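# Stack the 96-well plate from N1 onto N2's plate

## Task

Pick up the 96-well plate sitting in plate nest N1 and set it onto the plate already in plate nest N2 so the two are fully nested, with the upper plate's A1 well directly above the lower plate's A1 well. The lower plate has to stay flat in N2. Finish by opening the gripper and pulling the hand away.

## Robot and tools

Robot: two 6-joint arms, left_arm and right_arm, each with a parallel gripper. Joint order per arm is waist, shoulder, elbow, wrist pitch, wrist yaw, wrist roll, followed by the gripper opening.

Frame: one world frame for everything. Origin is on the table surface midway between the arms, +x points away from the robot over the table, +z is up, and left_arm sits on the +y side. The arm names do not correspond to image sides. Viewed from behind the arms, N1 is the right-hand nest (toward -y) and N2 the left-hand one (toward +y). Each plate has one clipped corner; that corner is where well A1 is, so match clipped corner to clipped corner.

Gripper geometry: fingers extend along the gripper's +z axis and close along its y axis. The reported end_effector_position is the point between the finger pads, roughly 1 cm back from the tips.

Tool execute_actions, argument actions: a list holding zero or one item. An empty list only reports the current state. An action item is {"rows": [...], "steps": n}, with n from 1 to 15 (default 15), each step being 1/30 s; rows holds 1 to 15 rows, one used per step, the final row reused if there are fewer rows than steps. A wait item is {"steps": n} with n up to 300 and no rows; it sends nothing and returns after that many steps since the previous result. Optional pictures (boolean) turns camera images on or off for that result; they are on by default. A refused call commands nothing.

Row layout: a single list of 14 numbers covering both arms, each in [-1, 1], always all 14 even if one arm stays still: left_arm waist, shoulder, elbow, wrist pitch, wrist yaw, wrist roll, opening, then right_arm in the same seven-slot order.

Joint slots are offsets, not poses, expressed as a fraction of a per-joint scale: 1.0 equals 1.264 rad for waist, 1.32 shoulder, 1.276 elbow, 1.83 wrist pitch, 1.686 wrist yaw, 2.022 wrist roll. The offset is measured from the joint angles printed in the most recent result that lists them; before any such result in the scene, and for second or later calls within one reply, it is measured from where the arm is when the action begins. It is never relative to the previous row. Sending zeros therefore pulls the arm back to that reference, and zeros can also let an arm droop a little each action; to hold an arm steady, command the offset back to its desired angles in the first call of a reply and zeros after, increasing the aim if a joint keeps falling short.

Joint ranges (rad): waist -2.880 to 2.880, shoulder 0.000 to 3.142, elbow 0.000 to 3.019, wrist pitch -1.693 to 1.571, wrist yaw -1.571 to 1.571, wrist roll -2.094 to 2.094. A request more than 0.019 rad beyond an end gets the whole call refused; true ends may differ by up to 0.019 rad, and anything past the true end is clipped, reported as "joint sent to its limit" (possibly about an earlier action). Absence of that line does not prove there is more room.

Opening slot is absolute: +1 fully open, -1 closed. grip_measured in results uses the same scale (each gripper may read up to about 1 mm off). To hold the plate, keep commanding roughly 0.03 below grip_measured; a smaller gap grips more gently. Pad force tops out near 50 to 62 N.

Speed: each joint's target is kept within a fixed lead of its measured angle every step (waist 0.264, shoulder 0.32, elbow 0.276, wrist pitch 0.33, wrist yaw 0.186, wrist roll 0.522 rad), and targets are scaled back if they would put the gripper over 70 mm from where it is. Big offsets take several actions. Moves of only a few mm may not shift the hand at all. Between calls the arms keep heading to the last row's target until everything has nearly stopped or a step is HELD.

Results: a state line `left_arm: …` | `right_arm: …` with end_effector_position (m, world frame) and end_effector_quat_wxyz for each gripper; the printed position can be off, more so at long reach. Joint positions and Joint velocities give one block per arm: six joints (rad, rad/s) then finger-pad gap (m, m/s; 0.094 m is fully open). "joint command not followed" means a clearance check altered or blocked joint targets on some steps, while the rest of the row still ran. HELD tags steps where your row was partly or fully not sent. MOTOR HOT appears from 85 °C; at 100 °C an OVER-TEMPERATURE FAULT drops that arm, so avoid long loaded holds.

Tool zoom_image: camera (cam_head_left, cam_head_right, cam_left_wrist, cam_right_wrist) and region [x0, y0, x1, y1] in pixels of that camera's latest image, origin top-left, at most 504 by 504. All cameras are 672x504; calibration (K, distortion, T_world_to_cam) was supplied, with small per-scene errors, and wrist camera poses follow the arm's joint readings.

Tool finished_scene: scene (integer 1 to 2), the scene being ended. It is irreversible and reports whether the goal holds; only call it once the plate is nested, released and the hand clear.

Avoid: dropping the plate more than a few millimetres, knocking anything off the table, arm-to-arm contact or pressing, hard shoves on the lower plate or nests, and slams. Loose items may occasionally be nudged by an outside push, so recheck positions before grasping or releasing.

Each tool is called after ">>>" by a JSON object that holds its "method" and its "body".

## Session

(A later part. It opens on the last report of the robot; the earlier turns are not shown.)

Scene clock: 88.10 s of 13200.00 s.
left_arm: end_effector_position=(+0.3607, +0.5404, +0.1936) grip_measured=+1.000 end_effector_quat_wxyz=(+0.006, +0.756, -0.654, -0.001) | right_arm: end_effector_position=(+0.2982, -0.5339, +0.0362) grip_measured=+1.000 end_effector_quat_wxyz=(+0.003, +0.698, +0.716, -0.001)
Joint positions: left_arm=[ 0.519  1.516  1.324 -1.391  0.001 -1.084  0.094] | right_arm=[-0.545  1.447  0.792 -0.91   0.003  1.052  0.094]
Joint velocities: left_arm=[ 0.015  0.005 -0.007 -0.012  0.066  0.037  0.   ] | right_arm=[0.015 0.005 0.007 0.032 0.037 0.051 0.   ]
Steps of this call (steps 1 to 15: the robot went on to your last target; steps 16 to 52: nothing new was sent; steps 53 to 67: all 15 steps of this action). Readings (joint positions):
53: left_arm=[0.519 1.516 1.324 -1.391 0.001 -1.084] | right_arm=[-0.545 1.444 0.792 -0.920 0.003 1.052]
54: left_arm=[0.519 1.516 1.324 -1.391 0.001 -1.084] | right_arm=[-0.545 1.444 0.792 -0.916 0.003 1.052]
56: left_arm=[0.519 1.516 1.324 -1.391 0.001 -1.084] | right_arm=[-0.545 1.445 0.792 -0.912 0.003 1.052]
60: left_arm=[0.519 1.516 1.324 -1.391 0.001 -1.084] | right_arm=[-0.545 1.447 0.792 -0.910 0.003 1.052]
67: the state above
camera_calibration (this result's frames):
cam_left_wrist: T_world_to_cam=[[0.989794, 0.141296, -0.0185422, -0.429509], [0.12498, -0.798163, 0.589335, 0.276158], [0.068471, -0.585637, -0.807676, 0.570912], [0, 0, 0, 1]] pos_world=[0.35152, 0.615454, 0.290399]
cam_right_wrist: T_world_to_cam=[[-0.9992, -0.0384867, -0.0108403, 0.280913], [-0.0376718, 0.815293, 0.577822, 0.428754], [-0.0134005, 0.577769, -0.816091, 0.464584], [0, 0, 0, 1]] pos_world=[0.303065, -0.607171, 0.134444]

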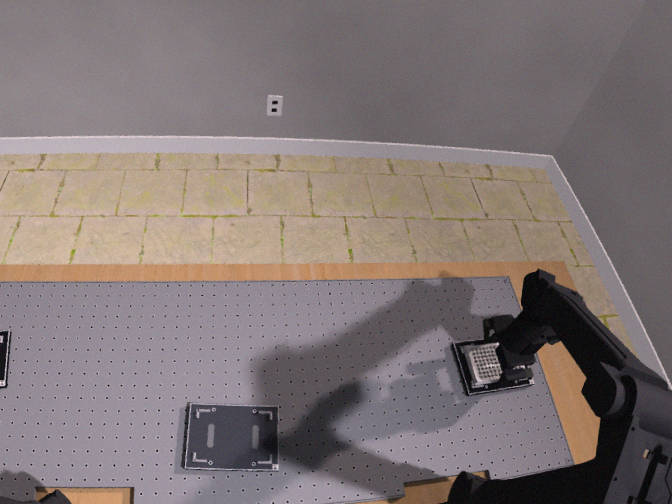

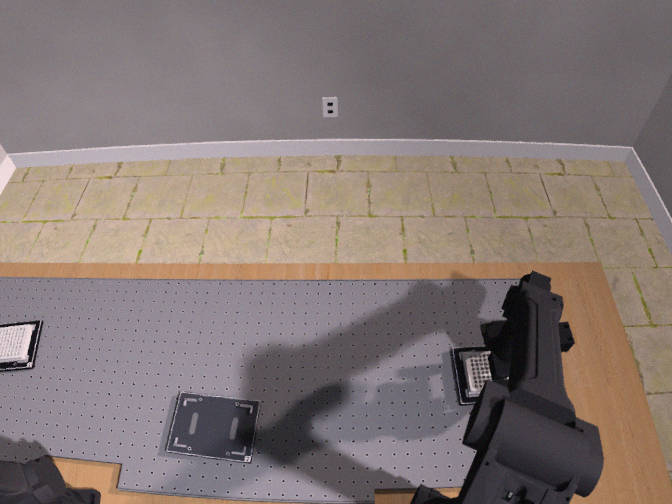

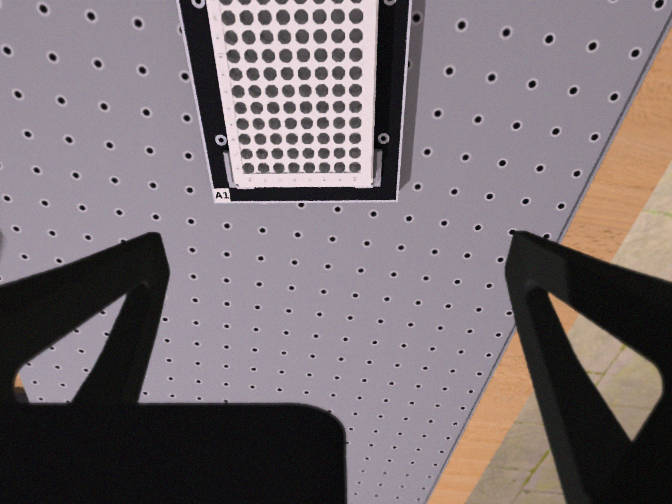

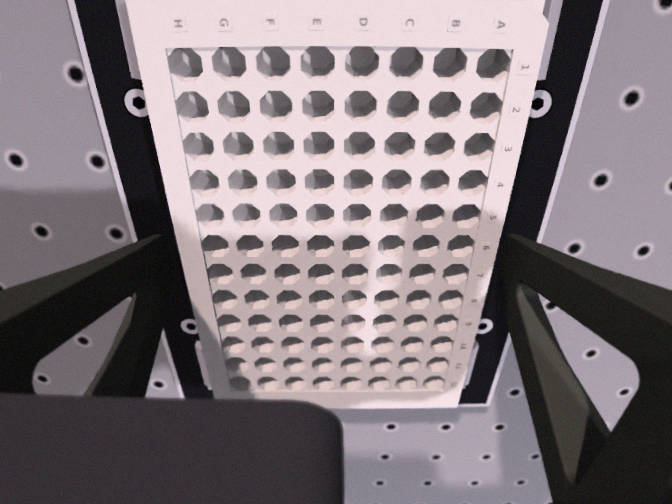

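Centred. Close.

>>> {"method": "execute_actions", "body": {"actions": [{"rows":[[0,0,0,0,0,0,1,0,0,0,0,0,0,0.9],[0,0,0,0,0,0,1,0,0,0,0,0,0,0.9],[0,0,0,0,0,0,1,0,0,0,0,0,0,0.85],[0,0,0,0,0,0,1,0,0,0,0,0,0,0.85],[0,0,0,0,0,0,1,0,0,0,0,0,0,0.82],[0,0,0,0,0,0,1,0,0,0,0,0,0,0.82],[0,0,0,0,0,0,1,0,0,0,0,0,0,0.79],[0,0,0,0,0,0,1,0,0,0,0,0,0,0.79],[0,0,0,0,0,0,1,0,0,0,0,0,0,0.76],[0,0,0,0,0,0,1,0,0,0,0,0,0,0.76],[0,0,0,0,0,0,1,0,0,0,0,0,0,0.72]]}]}}

>>> {"method": "execute_actions", "body": {"actions": [{"steps":10}]}}

Scene clock: 95.30 s of 13200.00 s.
left_arm: end_effector_position=(+0.3607, +0.5404, +0.1936) grip_measured=+1.000 end_effector_quat_wxyz=(+0.006, +0.756, -0.654, -0.001) | right_arm: end_effector_position=(+0.2980, -0.5338, +0.0363) grip_measured=+0.737 end_effector_quat_wxyz=(+0.003, +0.698, +0.716, -0.001)
Joint positions: left_arm=[ 0.519  1.516  1.324 -1.391  0.001 -1.084  0.094] | right_arm=[-0.545  1.446  0.792 -0.911  0.003  1.052  0.082]
Joint velocities: left_arm=[ 0.005 -0.005 -0.017 -0.007  0.007  0.007  0.   ] | right_arm=[ 0.015 -0.005 -0.007  0.017 -0.022 -0.007  0.   ]
Steps of this call (steps 1 to 15: the robot went on to your last target; steps 16 to 90: nothing new was sent; then 3.70 s passed at rest; steps 91 to 105: all 15 steps of this action). Readings (joint positions):
91: left_arm=[0.519 1.516 1.324 -1.391 0.001 -1.084] | right_arm=[-0.545 1.447 0.792 -0.910 0.003 1.052]
92: left_arm=[0.519 1.516 1.324 -1.391 0.001 -1.084] | right_arm=[-0.545 1.447 0.792 -0.910 0.003 1.052]
94: left_arm=[0.519 1.516 1.324 -1.391 0.001 -1.084] | right_arm=[-0.545 1.447 0.792 -0.910 0.003 1.052]
98: left_arm=[0.519 1.516 1.324 -1.391 0.001 -1.084] | right_arm=[-0.545 1.447 0.792 -0.910 0.003 1.052]
105: the state above
camera_calibration (this result's frames):
cam_left_wrist: T_world_to_cam=[[0.989794, 0.141296, -0.0185422, -0.429509], [0.12498, -0.798163, 0.589335, 0.276158], [0.068471, -0.585637, -0.807676, 0.570912], [0, 0, 0, 1]] pos_world=[0.35152, 0.615454, 0.290399]
cam_right_wrist: T_world_to_cam=[[-0.999204, -0.0384848, -0.0105114, 0.280773], [-0.0374776, 0.815188, 0.577982, 0.4285], [-0.0136748, 0.577916, -0.815982, 0.464798], [0, 0, 0, 1]] pos_world=[0.302965, -0.607117, 0.134552]

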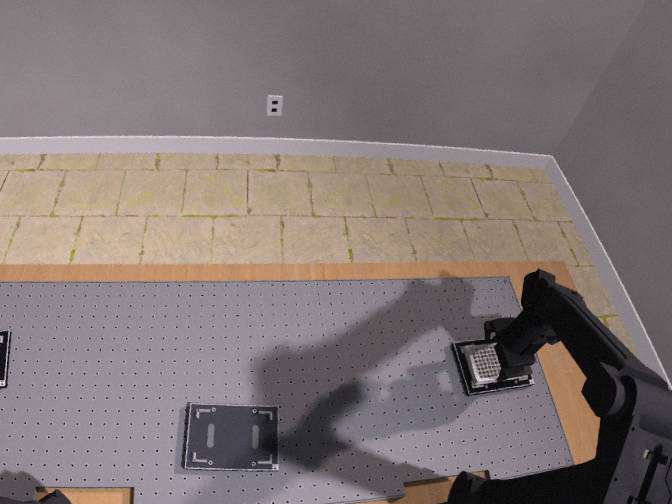

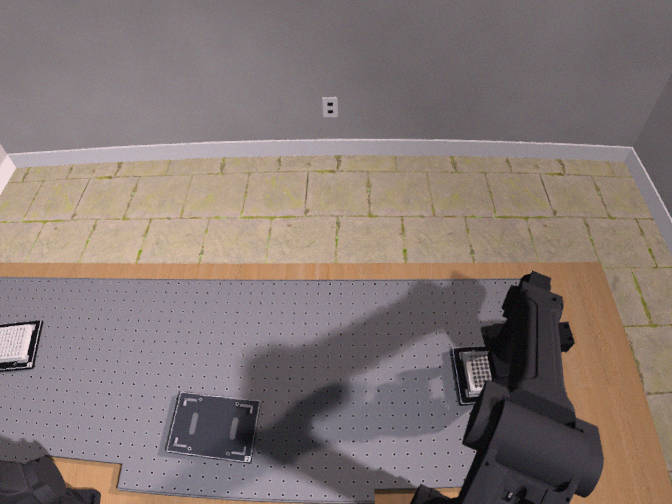

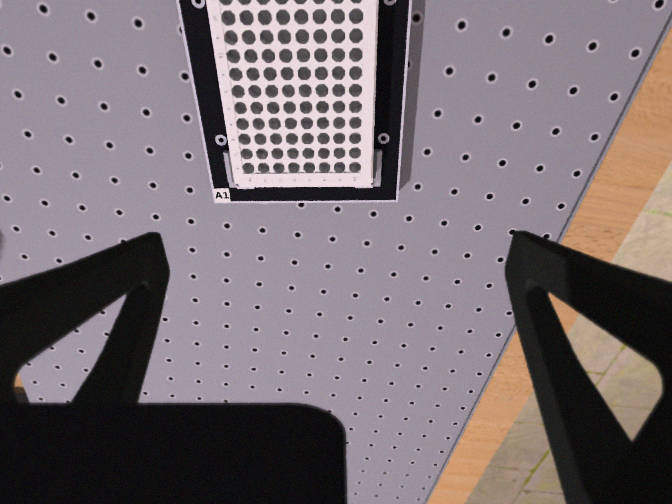

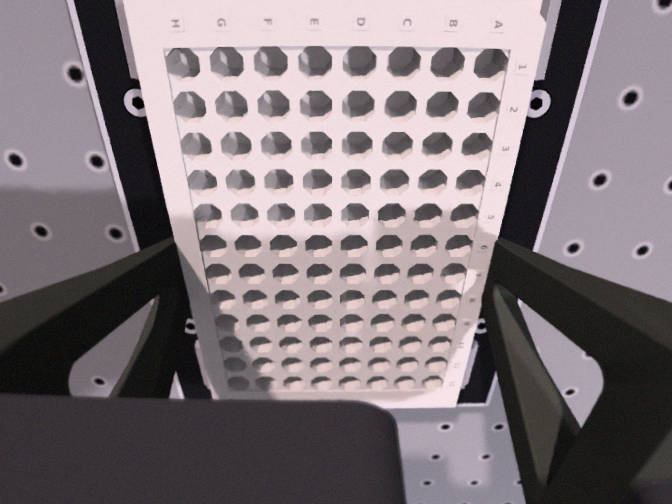

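Scene clock: 95.63 s of 13200.00 s.
left_arm: end_effector_position=(+0.3607, +0.5404, +0.1936) grip_measured=+1.000 end_effector_quat_wxyz=(+0.006, +0.756, -0.654, -0.001) | right_arm: end_effector_position=(+0.2980, -0.5338, +0.0363) grip_measured=+0.737 end_effector_quat_wxyz=(+0.003, +0.698, +0.716, -0.001)
Joint positions: left_arm=[ 0.519  1.516  1.324 -1.391  0.001 -1.084  0.094] | right_arm=[-0.545  1.446  0.792 -0.911  0.003  1.052  0.082]
Joint velocities: left_arm=[-0.015  0.005 -0.012  0.007 -0.022  0.081  0.   ] | right_arm=[-0.005 -0.005 -0.002  0.012 -0.11  -0.022 -0.   ]
Steps of this call (steps 1 to 10: the robot went on to your last target). Readings (joint positions):
1: left_arm=[0.519 1.516 1.324 -1.391 0.001 -1.084] | right_arm=[-0.545 1.446 0.792 -0.911 0.003 1.052]
2: left_arm=[0.519 1.516 1.324 -1.391 0.001 -1.084] | right_arm=[-0.545 1.446 0.792 -0.911 0.003 1.052]
4: left_arm=[0.519 1.516 1.324 -1.391 0.001 -1.084] | right_arm=[-0.545 1.446 0.792 -0.911 0.003 1.052]
8: left_arm=[0.519 1.516 1.324 -1.391 0.001 -1.084] | right_arm=[-0.545 1.446 0.792 -0.911 0.003 1.052]
10: the state above
camera_calibration (this result's frames):
cam_left_wrist: T_world_to_cam=[[0.989794, 0.141296, -0.0185422, -0.429509], [0.12498, -0.798163, 0.589335, 0.276158], [0.068471, -0.585637, -0.807676, 0.570912], [0, 0, 0, 1]] pos_world=[0.35152, 0.615454, 0.290399]
cam_right_wrist: T_world_to_cam=[[-0.999204, -0.0384848, -0.0105114, 0.280773], [-0.0374776, 0.815188, 0.577982, 0.4285], [-0.0136748, 0.577916, -0.815982, 0.464798], [0, 0, 0, 1]] pos_world=[0.302965, -0.607117, 0.134552]

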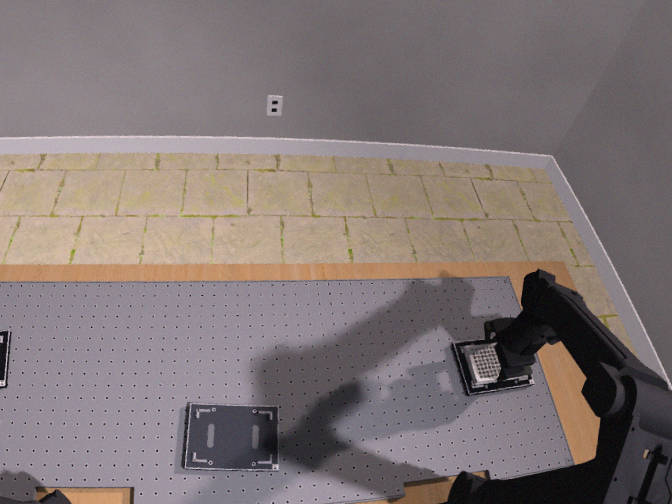

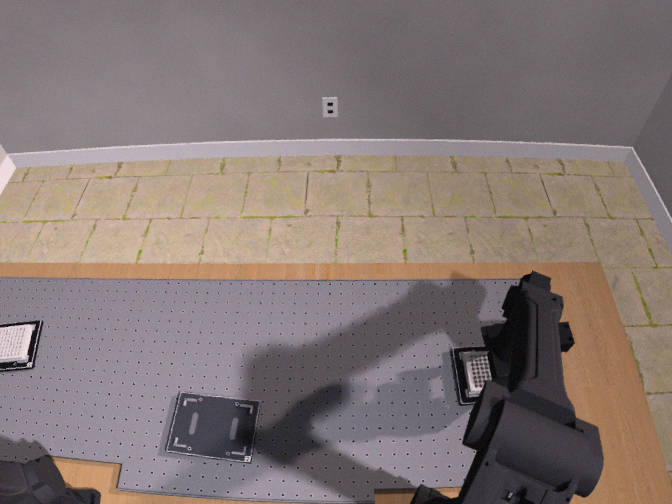

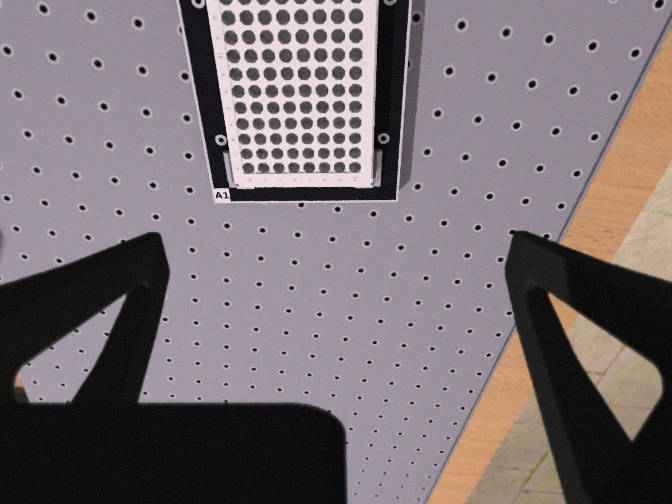

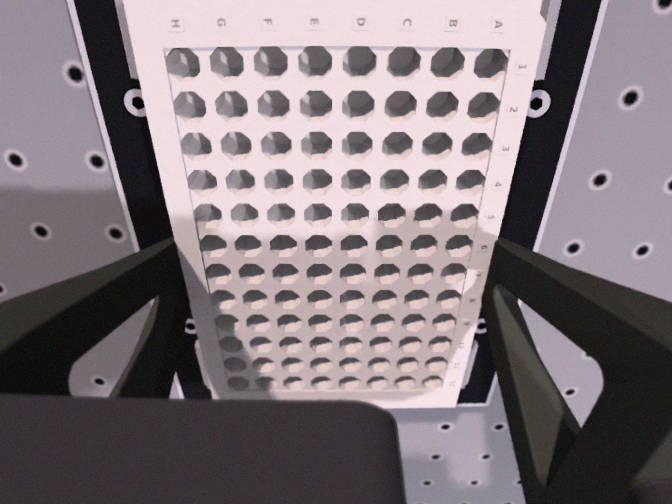

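Use 0.705 and lift.

>>> {"method": "execute_actions", "body": {"actions": [{"rows":[[0,0,0,0,0,0,1,0,0,0,0,0,0,0.705],[0,0,0,0,0,0,1,0,0,0,0,0,0,0.705],[0,0,0,0,0,0,1,0,0,0,0,0,0,0.705],[0,0,0,0,0,0,1,0,-0.012,0.03,-0.012,0,0,0.705],[0,0,0,0,0,0,1,0,-0.02,0.038,-0.024,0,0,0.705],[0,0,0,0,0,0,1,0,-0.028,0.046,-0.036,0,0,0.705],[0,0,0,0,0,0,1,0,-0.036,0.054,-0.048,0,0,0.705],[0,0,0,0,0,0,1,0,-0.044,0.062,-0.06,0,0,0.705],[0,0,0,0,0,0,1,0,-0.052,0.07,-0.072,0,0,0.705],[0,0,0,0,0,0,1,0,-0.062,0.078,-0.086,0,0,0.705],[0,0,0,0,0,0,1,0,-0.072,0.085,-0.1,0,0,0.705]]}]}}

Scene clock: 103.03 s of 13200.00 s.
left_arm: end_effector_position=(+0.3607, +0.5404, +0.1936) grip_measured=+1.000 end_effector_quat_wxyz=(+0.006, +0.756, -0.654, -0.001) | right_arm: end_effector_position=(+0.2934, -0.5313, +0.0888) grip_measured=+0.736 end_effector_quat_wxyz=(+0.000, +0.698, +0.716, -0.001)
Joint positions: left_arm=[ 0.519  1.516  1.324 -1.391  0.001 -1.084  0.094] | right_arm=[-0.545  1.349  0.857 -1.08   0.003  1.052  0.082]
Joint velocities: left_arm=[-0.015 -0.015  0.002 -0.012  0.007 -0.007  0.   ] | right_arm=[ 0.005 -0.23   0.149 -0.066  0.066  0.037 -0.001]
Steps of this call (steps 1 to 15: the robot went on to your last target; steps 16 to 90: nothing new was sent; then 3.90 s passed at rest; steps 91 to 105: all 15 steps of this action). Readings (joint positions):
91: left_arm=[0.519 1.516 1.324 -1.391 0.001 -1.084] | right_arm=[-0.545 1.446 0.792 -0.911 0.003 1.052]
92: left_arm=[0.519 1.516 1.324 -1.391 0.001 -1.084] | right_arm=[-0.545 1.446 0.792 -0.911 0.003 1.052]
94: left_arm=[0.519 1.516 1.324 -1.391 0.001 -1.084] | right_arm=[-0.545 1.445 0.792 -0.913 0.003 1.052]
98: left_arm=[0.519 1.516 1.324 -1.391 0.001 -1.084] | right_arm=[-0.545 1.430 0.807 -0.971 0.003 1.052]
105: the state above
camera_calibration (this result's frames):
cam_left_wrist: T_world_to_cam=[[0.989794, 0.141296, -0.0185422, -0.429509], [0.12498, -0.798163, 0.589335, 0.276158], [0.068471, -0.585637, -0.807676, 0.570912], [0, 0, 0, 1]] pos_world=[0.35152, 0.615454, 0.290399]
cam_right_wrist: T_world_to_cam=[[-0.999246, -0.038462, -0.00524889, 0.276322], [-0.0343625, 0.813516, 0.580526, 0.393908], [-0.0180582, 0.580269, -0.814225, 0.508514], [0, 0, 0, 1]] pos_world=[0.298832, -0.604898, 0.186821]

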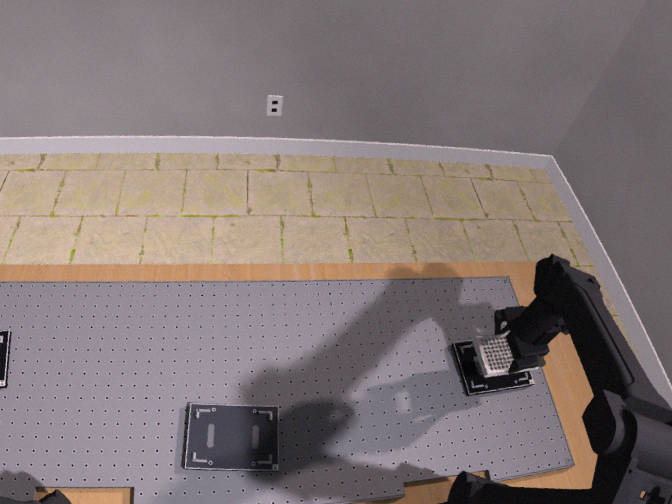

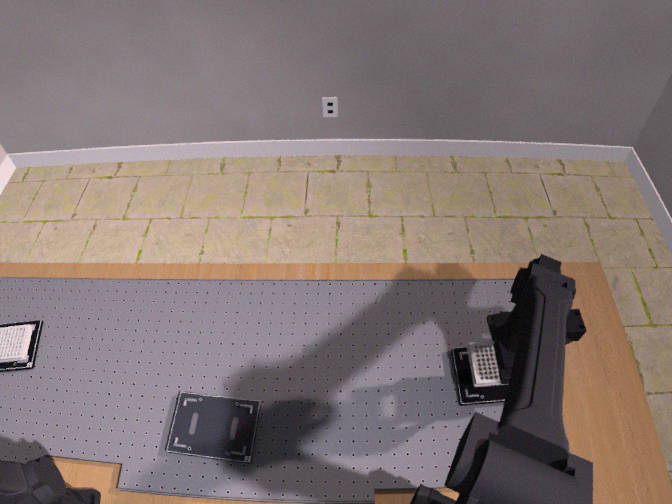

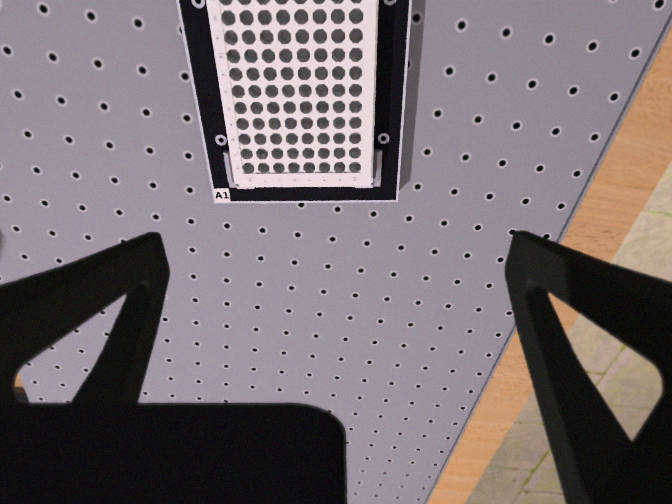

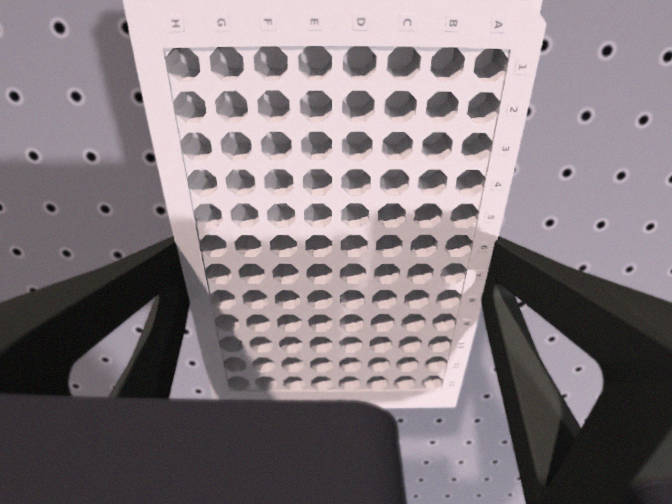

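>>> {"method": "execute_actions", "body": {"actions": [{"rows":[[0,0,0,0,0,0,1,0.03,0,0.03,0,0,-0.04,0.705],[0,0,0,0,0,0,1,0.06,0,0.03,0,0,-0.08,0.705],[0,0,0,0,0,0,1,0.09,0,0.03,0,0,-0.13,0.705],[0,0,0,0,0,0,1,0.12,0,0.03,0,0,-0.18,0.705],[0,0,0,0,0,0,1,0.15,0,0.03,0,0,-0.23,0.705],[0,0,0,0,0,0,1,0.18,0,0.03,0,0,-0.28,0.705],[0,0,0,0,0,0,1,0.21,0,0.03,0,0,-0.33,0.705],[0,0,0,0,0,0,1,0.24,0,0.03,0,0,-0.38,0.705],[0,0,0,0,0,0,1,0.27,0,0.03,0,0,-0.43,0.705],[0,0,0,0,0,0,1,0.3,0,0.03,0,0,-0.48,0.705],[0,0,0,0,0,0,1,0.34,0,0.03,0,0,-0.53,0.705],[0,0,0,0,0,0,1,0.38,0,0.03,0,0,-0.58,0.705],[0,0,0,0,0,0,1,0.45,0,0.03,0,0,-0.66,0.705],[0,0,0,0,0,0,1,0.6,0,0.03,0,0,-0.8,0.705],[0,0,0,0,0,0,1,0.81,0,0.03,0,0,-1,0.705]]}], "pictures": false}}

>>> {"method": "execute_actions", "body": {"actions": [{"steps":25}], "pictures": false}}

Scene clock: 118.57 s of 13200.00 s.
left_arm: end_effector_position=(+0.3607, +0.5404, +0.1936) grip_measured=+1.000 end_effector_quat_wxyz=(+0.006, +0.756, -0.654, -0.001) | right_arm: end_effector_position=(+0.3359, -0.3450, +0.0944) grip_measured=+0.736 end_effector_quat_wxyz=(+0.006, -0.026, +1.000, -0.002)
Joint positions: left_arm=[ 0.519  1.516  1.324 -1.391  0.001 -1.084  0.094] | right_arm=[ 0.022  1.339  0.865 -1.085  0.005  0.022  0.082]
Joint velocities: left_arm=[-0.005 -0.005 -0.007 -0.012 -0.11   0.022  0.   ] | right_arm=[ 1.91  -0.034  0.002  0.012 -0.051 -2.132  0.   ]
Steps of this call (steps 1 to 15: the robot went on to your last target; steps 16 to 90: nothing new was sent; then 12.03 s passed at rest; steps 91 to 105: all 15 steps of this action). Readings (joint positions):
91: left_arm=[0.519 1.516 1.324 -1.391 0.001 -1.084] | right_arm=[-0.542 1.339 0.865 -1.085 0.003 1.040]
92: left_arm=[0.519 1.516 1.324 -1.391 0.001 -1.084] | right_arm=[-0.535 1.339 0.865 -1.085 0.003 1.015]
94: left_arm=[0.519 1.516 1.324 -1.391 0.001 -1.084] | right_arm=[-0.493 1.339 0.865 -1.085 0.004 0.922]
98: left_arm=[0.519 1.516 1.324 -1.391 0.001 -1.084] | right_arm=[-0.327 1.339 0.865 -1.085 0.004 0.632]
105: the state above

Scene clock: 119.40 s of 13200.00 s.
left_arm: end_effector_position=(+0.3607, +0.5404, +0.1936) grip_measured=+1.000 end_effector_quat_wxyz=(+0.006, +0.756, -0.654, -0.001) | right_arm: end_effector_position=(+0.2909, -0.1957, +0.0944) grip_measured=+0.736 end_effector_quat_wxyz=(+0.007, -0.676, +0.737, -0.002)
Joint positions: left_arm=[ 0.519  1.516  1.324 -1.391  0.001 -1.084  0.094] | right_arm=[ 0.477  1.339  0.865 -1.081  0.    -0.955  0.082]
Joint velocities: left_arm=[ 0.005 -0.005 -0.007 -0.012  0.022 -0.051  0.   ] | right_arm=[ 0.005  0.005 -0.017  0.002 -0.007 -0.125 -0.001]
Steps of this call (steps 1 to 25: the robot went on to your last target). Readings (joint positions):
1: left_arm=[0.519 1.516 1.324 -1.391 0.001 -1.084] | right_arm=[0.089 1.339 0.865 -1.085 0.005 -0.053]
2: left_arm=[0.519 1.516 1.324 -1.391 0.001 -1.084] | right_arm=[0.160 1.339 0.865 -1.084 0.005 -0.128]
4: left_arm=[0.519 1.516 1.324 -1.391 0.001 -1.084] | right_arm=[0.306 1.339 0.865 -1.082 0.005 -0.282]
8: left_arm=[0.519 1.516 1.324 -1.391 0.001 -1.084] | right_arm=[0.524 1.339 0.865 -1.081 -0.002 -0.655]
25: the state above

>>> {"method": "execute_actions", "body": {"actions": [{"rows":[[0,0,0,0,0,0,1,0,0.008,-0.007,0.01,0,-0.03,0.705],[0,0,0,0,0,0,1,0,0.016,-0.014,0.02,0,-0.06,0.705],[0,0,0,0,0,0,1,0,0.024,-0.021,0.03,0,-0.1,0.705],[0,0,0,0,0,0,1,0,0.032,-0.028,0.04,0,-0.14,0.705],[0,0,0,0,0,0,1,0,0.04,-0.035,0.05,0,-0.18,0.705],[0,0,0,0,0,0,1,0,0.048,-0.042,0.06,0,-0.22,0.705],[0,0,0,0,0,0,1,0,0.056,-0.049,0.07,0,-0.26,0.705],[0,0,0,0,0,0,1,0,0.064,-0.056,0.085,0,-0.26,0.705]]}]}}

>>> {"method": "execute_actions", "body": {"actions": [{"steps":10}]}}

Scene clock: 126.80 s of 13200.00 s.
left_arm: end_effector_position=(+0.3607, +0.5404, +0.1936) grip_measured=+1.000 end_effector_quat_wxyz=(+0.006, +0.756, -0.654, -0.001) | right_arm: end_effector_position=(+0.2906, -0.1959, +0.0455) grip_measured=+0.736 end_effector_quat_wxyz=(-0.003, +0.831, -0.557, +0.002)
Joint positions: left_arm=[ 0.519  1.516  1.324 -1.391  0.001 -1.084  0.094] | right_arm=[ 0.477  1.423  0.797 -0.938  0.    -1.432  0.082]
Joint velocities: left_arm=[ 0.005  0.005  0.002 -0.002  0.007  0.037  0.   ] | right_arm=[-0.015 -0.015  0.002 -0.022 -0.022 -0.33  -0.   ]
Steps of this call (steps 1 to 30: the robot went on to your last target; steps 31 to 90: nothing new was sent; then 3.90 s passed at rest; steps 91 to 105: all 15 steps of this action). Readings (joint positions):
91: left_arm=[0.519 1.516 1.324 -1.391 0.001 -1.084] | right_arm=[0.477 1.339 0.865 -1.079 0.000 -0.970]
92: left_arm=[0.519 1.516 1.324 -1.391 0.001 -1.084] | right_arm=[0.477 1.339 0.864 -1.073 0.000 -0.988]
94: left_arm=[0.519 1.516 1.324 -1.391 0.001 -1.084] | right_arm=[0.477 1.341 0.857 -1.046 0.000 -1.058]
98: left_arm=[0.519 1.516 1.324 -1.391 0.001 -1.084] | right_arm=[0.477 1.371 0.826 -0.974 0.000 -1.272]
105: the state above
camera_calibration (this result's frames):
cam_left_wrist: T_world_to_cam=[[0.989794, 0.141296, -0.0185422, -0.429509], [0.12498, -0.798163, 0.589335, 0.276158], [0.068471, -0.585637, -0.807676, 0.570912], [0, 0, 0, 1]] pos_world=[0.35152, 0.615454, 0.290399]
cam_right_wrist: T_world_to_cam=[[0.919886, 0.392186, -0.000547214, -0.187357], [0.319232, -0.747956, 0.581939, -0.262601], [0.227819, -0.535492, -0.813232, -0.0115625], [0, 0, 0, 1]] pos_world=[0.258812, -0.129126, 0.143312]

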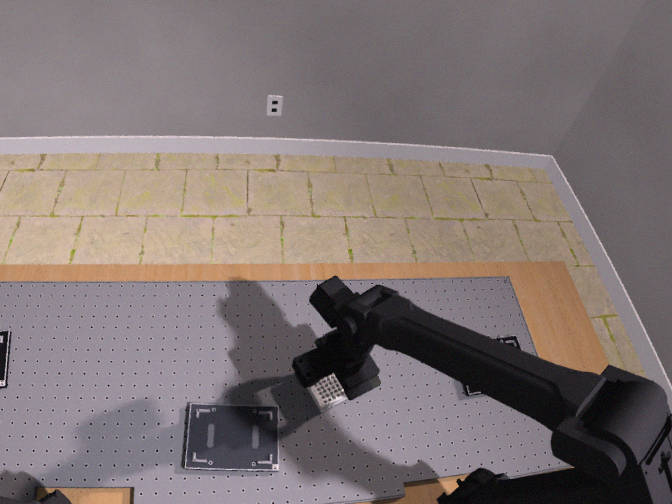

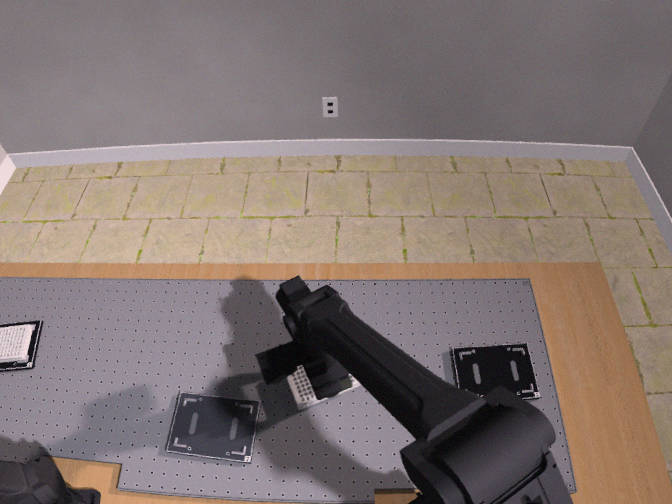

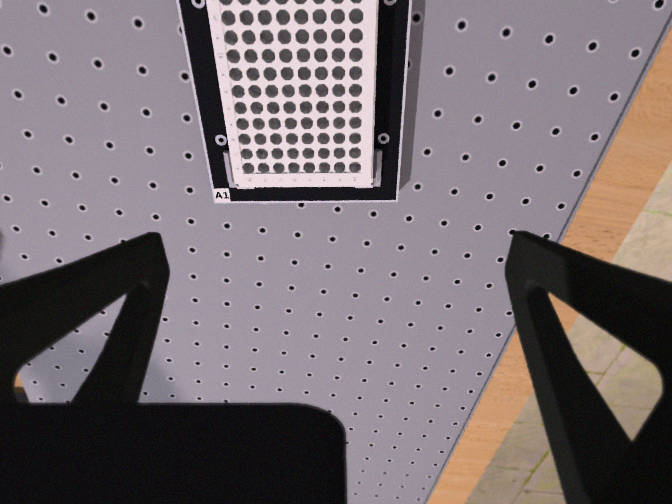

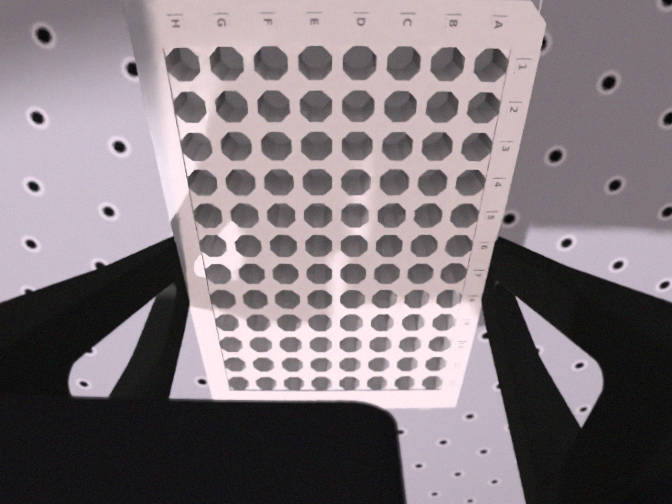

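Scene clock: 127.13 s of 13200.00 s.
left_arm: end_effector_position=(+0.3607, +0.5404, +0.1936) grip_measured=+1.000 end_effector_quat_wxyz=(+0.006, +0.756, -0.654, -0.001) | right_arm: end_effector_position=(+0.2914, -0.1955, +0.0455) grip_measured=+0.736 end_effector_quat_wxyz=(-0.004, +0.841, -0.541, +0.002)
Joint positions: left_arm=[ 0.519  1.516  1.324 -1.391  0.001 -1.084  0.094] | right_arm=[ 0.477  1.423  0.797 -0.935  0.    -1.469  0.082]
Joint velocities: left_arm=[-0.005 -0.005 -0.017 -0.007 -0.037  0.051  0.   ] | right_arm=[-0.005 -0.015  0.002  0.002  0.007 -0.081 -0.   ]
Steps of this call (steps 1 to 10: the robot went on to your last target). Readings (joint positions):
1: left_arm=[0.519 1.516 1.324 -1.391 0.001 -1.084] | right_arm=[0.477 1.423 0.797 -0.937 0.000 -1.441]
2: left_arm=[0.519 1.516 1.324 -1.391 0.001 -1.084] | right_arm=[0.477 1.423 0.797 -0.936 0.000 -1.447]
4: left_arm=[0.519 1.516 1.324 -1.391 0.001 -1.084] | right_arm=[0.477 1.423 0.797 -0.935 0.000 -1.457]
8: left_arm=[0.519 1.516 1.324 -1.391 0.001 -1.084] | right_arm=[0.477 1.423 0.797 -0.935 0.000 -1.466]
10: the state above
camera_calibration (this result's frames):
cam_left_wrist: T_world_to_cam=[[0.989794, 0.141296, -0.0185422, -0.429509], [0.12498, -0.798163, 0.589335, 0.276158], [0.068471, -0.585637, -0.807676, 0.570912], [0, 0, 0, 1]] pos_world=[0.35152, 0.615454, 0.290399]
cam_right_wrist: T_world_to_cam=[[0.904744, 0.425946, 0.00288098, -0.177341], [0.344892, -0.736515, 0.581889, -0.267757], [0.249975, -0.525467, -0.813263, -0.0159897], [0, 0, 0, 1]] pos_world=[0.256792, -0.130071, 0.143312]

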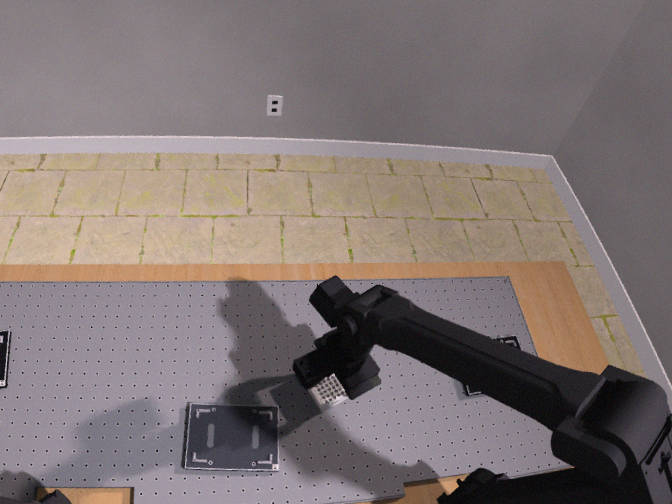

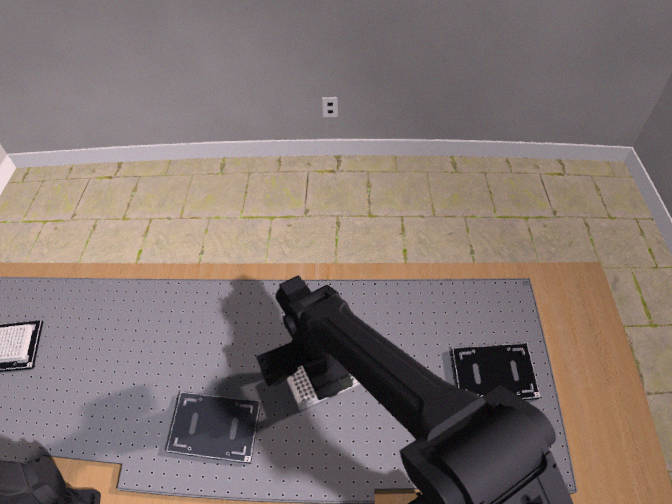

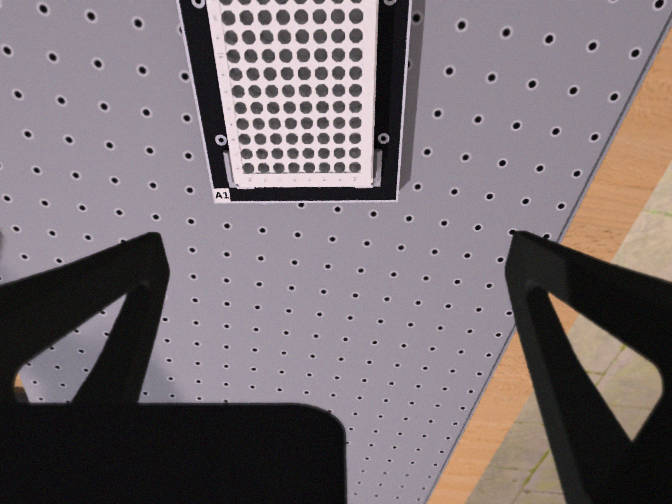

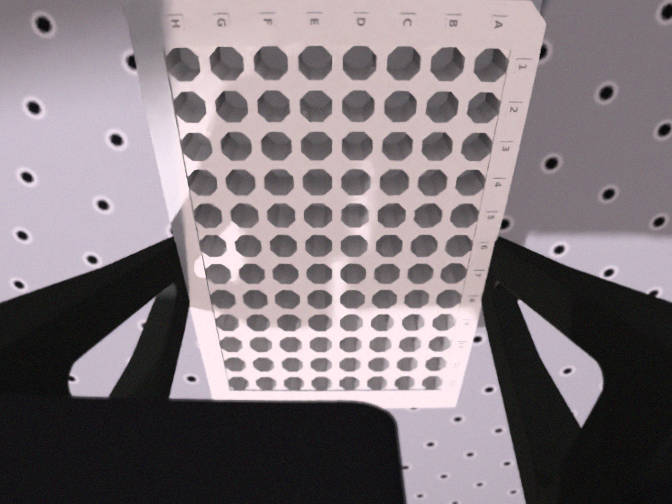

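Down ~11 mm then smaller steps.

>>> {"method": "execute_actions", "body": {"actions": [{"rows":[[0,0,0,0,0,0,1,0,0.02,-0.008,0.01,0,0,0.705],[0,0,0,0,0,0,1,0,0.024,-0.013,0.016,0,0,0.705],[0,0,0,0,0,0,1,0,0.028,-0.017,0.022,0,0,0.705],[0,0,0,0,0,0,1,0,0.03,-0.021,0.027,0,0,0.705]]}], "pictures": false}}

>>> {"method": "execute_actions", "body": {"actions": [{"rows":[[0,0,0,0,0,0,1,0,0.021,-0.011,0.012,0,0,0.705]]}], "pictures": false}}

Scene clock: 131.77 s of 13200.00 s.
left_arm: end_effector_position=(+0.3607, +0.5404, +0.1936) grip_measured=+1.000 end_effector_quat_wxyz=(+0.006, +0.756, -0.654, -0.001) | right_arm: end_effector_position=(+0.2903, -0.1961, +0.0321) grip_measured=+0.736 end_effector_quat_wxyz=(-0.003, +0.842, -0.539, +0.002)
Joint positions: left_arm=[ 0.519  1.516  1.324 -1.391  0.001 -1.084  0.094] | right_arm=[ 0.477  1.447  0.778 -0.895  0.    -1.473  0.082]
Joint velocities: left_arm=[-0.005 -0.005 -0.012 -0.007  0.081  0.022  0.   ] | right_arm=[-0.015 -0.005 -0.017 -0.007 -0.066 -0.022 -0.001]
Steps of this call (steps 1 to 30: the robot went on to your last target; steps 31 to 90: nothing new was sent; then 1.13 s passed at rest; steps 91 to 105: all 15 steps of this action). Readings (joint positions):
91: left_arm=[0.519 1.516 1.324 -1.391 0.001 -1.084] | right_arm=[0.477 1.423 0.797 -0.933 0.000 -1.473]
92: left_arm=[0.519 1.516 1.324 -1.391 0.001 -1.084] | right_arm=[0.477 1.424 0.796 -0.928 0.000 -1.473]
94: left_arm=[0.519 1.516 1.324 -1.391 0.001 -1.084] | right_arm=[0.477 1.429 0.791 -0.911 0.000 -1.473]
98: left_arm=[0.519 1.516 1.324 -1.391 0.001 -1.084] | right_arm=[0.477 1.442 0.781 -0.896 0.000 -1.473]
105: the state above

Scene clock: 132.27 s of 13200.00 s.
left_arm: end_effector_position=(+0.3607, +0.5404, +0.1936) grip_measured=+1.000 end_effector_quat_wxyz=(+0.006, +0.756, -0.654, -0.001) | right_arm: end_effector_position=(+0.2906, -0.1959, +0.0284) grip_measured=+0.736 end_effector_quat_wxyz=(-0.003, +0.842, -0.539, +0.002)
Joint positions: left_arm=[ 0.519  1.516  1.324 -1.391  0.001 -1.084  0.094] | right_arm=[ 0.477  1.455  0.774 -0.883  0.    -1.473  0.082]
Joint velocities: left_arm=[-0.005 -0.005 -0.007  0.002 -0.066 -0.066  0.   ] | right_arm=[-0.005  0.015  0.002 -0.002 -0.022 -0.037  0.   ]
Steps of this call (steps 1 to 15: all 15 steps of this action). Readings (joint positions):
1: left_arm=[0.519 1.516 1.324 -1.391 0.001 -1.084] | right_arm=[0.477 1.447 0.778 -0.892 0.000 -1.473]
2: left_arm=[0.519 1.516 1.324 -1.391 0.001 -1.084] | right_arm=[0.477 1.448 0.777 -0.889 0.000 -1.473]
4: left_arm=[0.519 1.516 1.324 -1.391 0.001 -1.084] | right_arm=[0.477 1.450 0.776 -0.884 0.000 -1.473]
8: left_arm=[0.519 1.516 1.324 -1.391 0.001 -1.084] | right_arm=[0.477 1.455 0.775 -0.883 0.000 -1.473]
15: the state above


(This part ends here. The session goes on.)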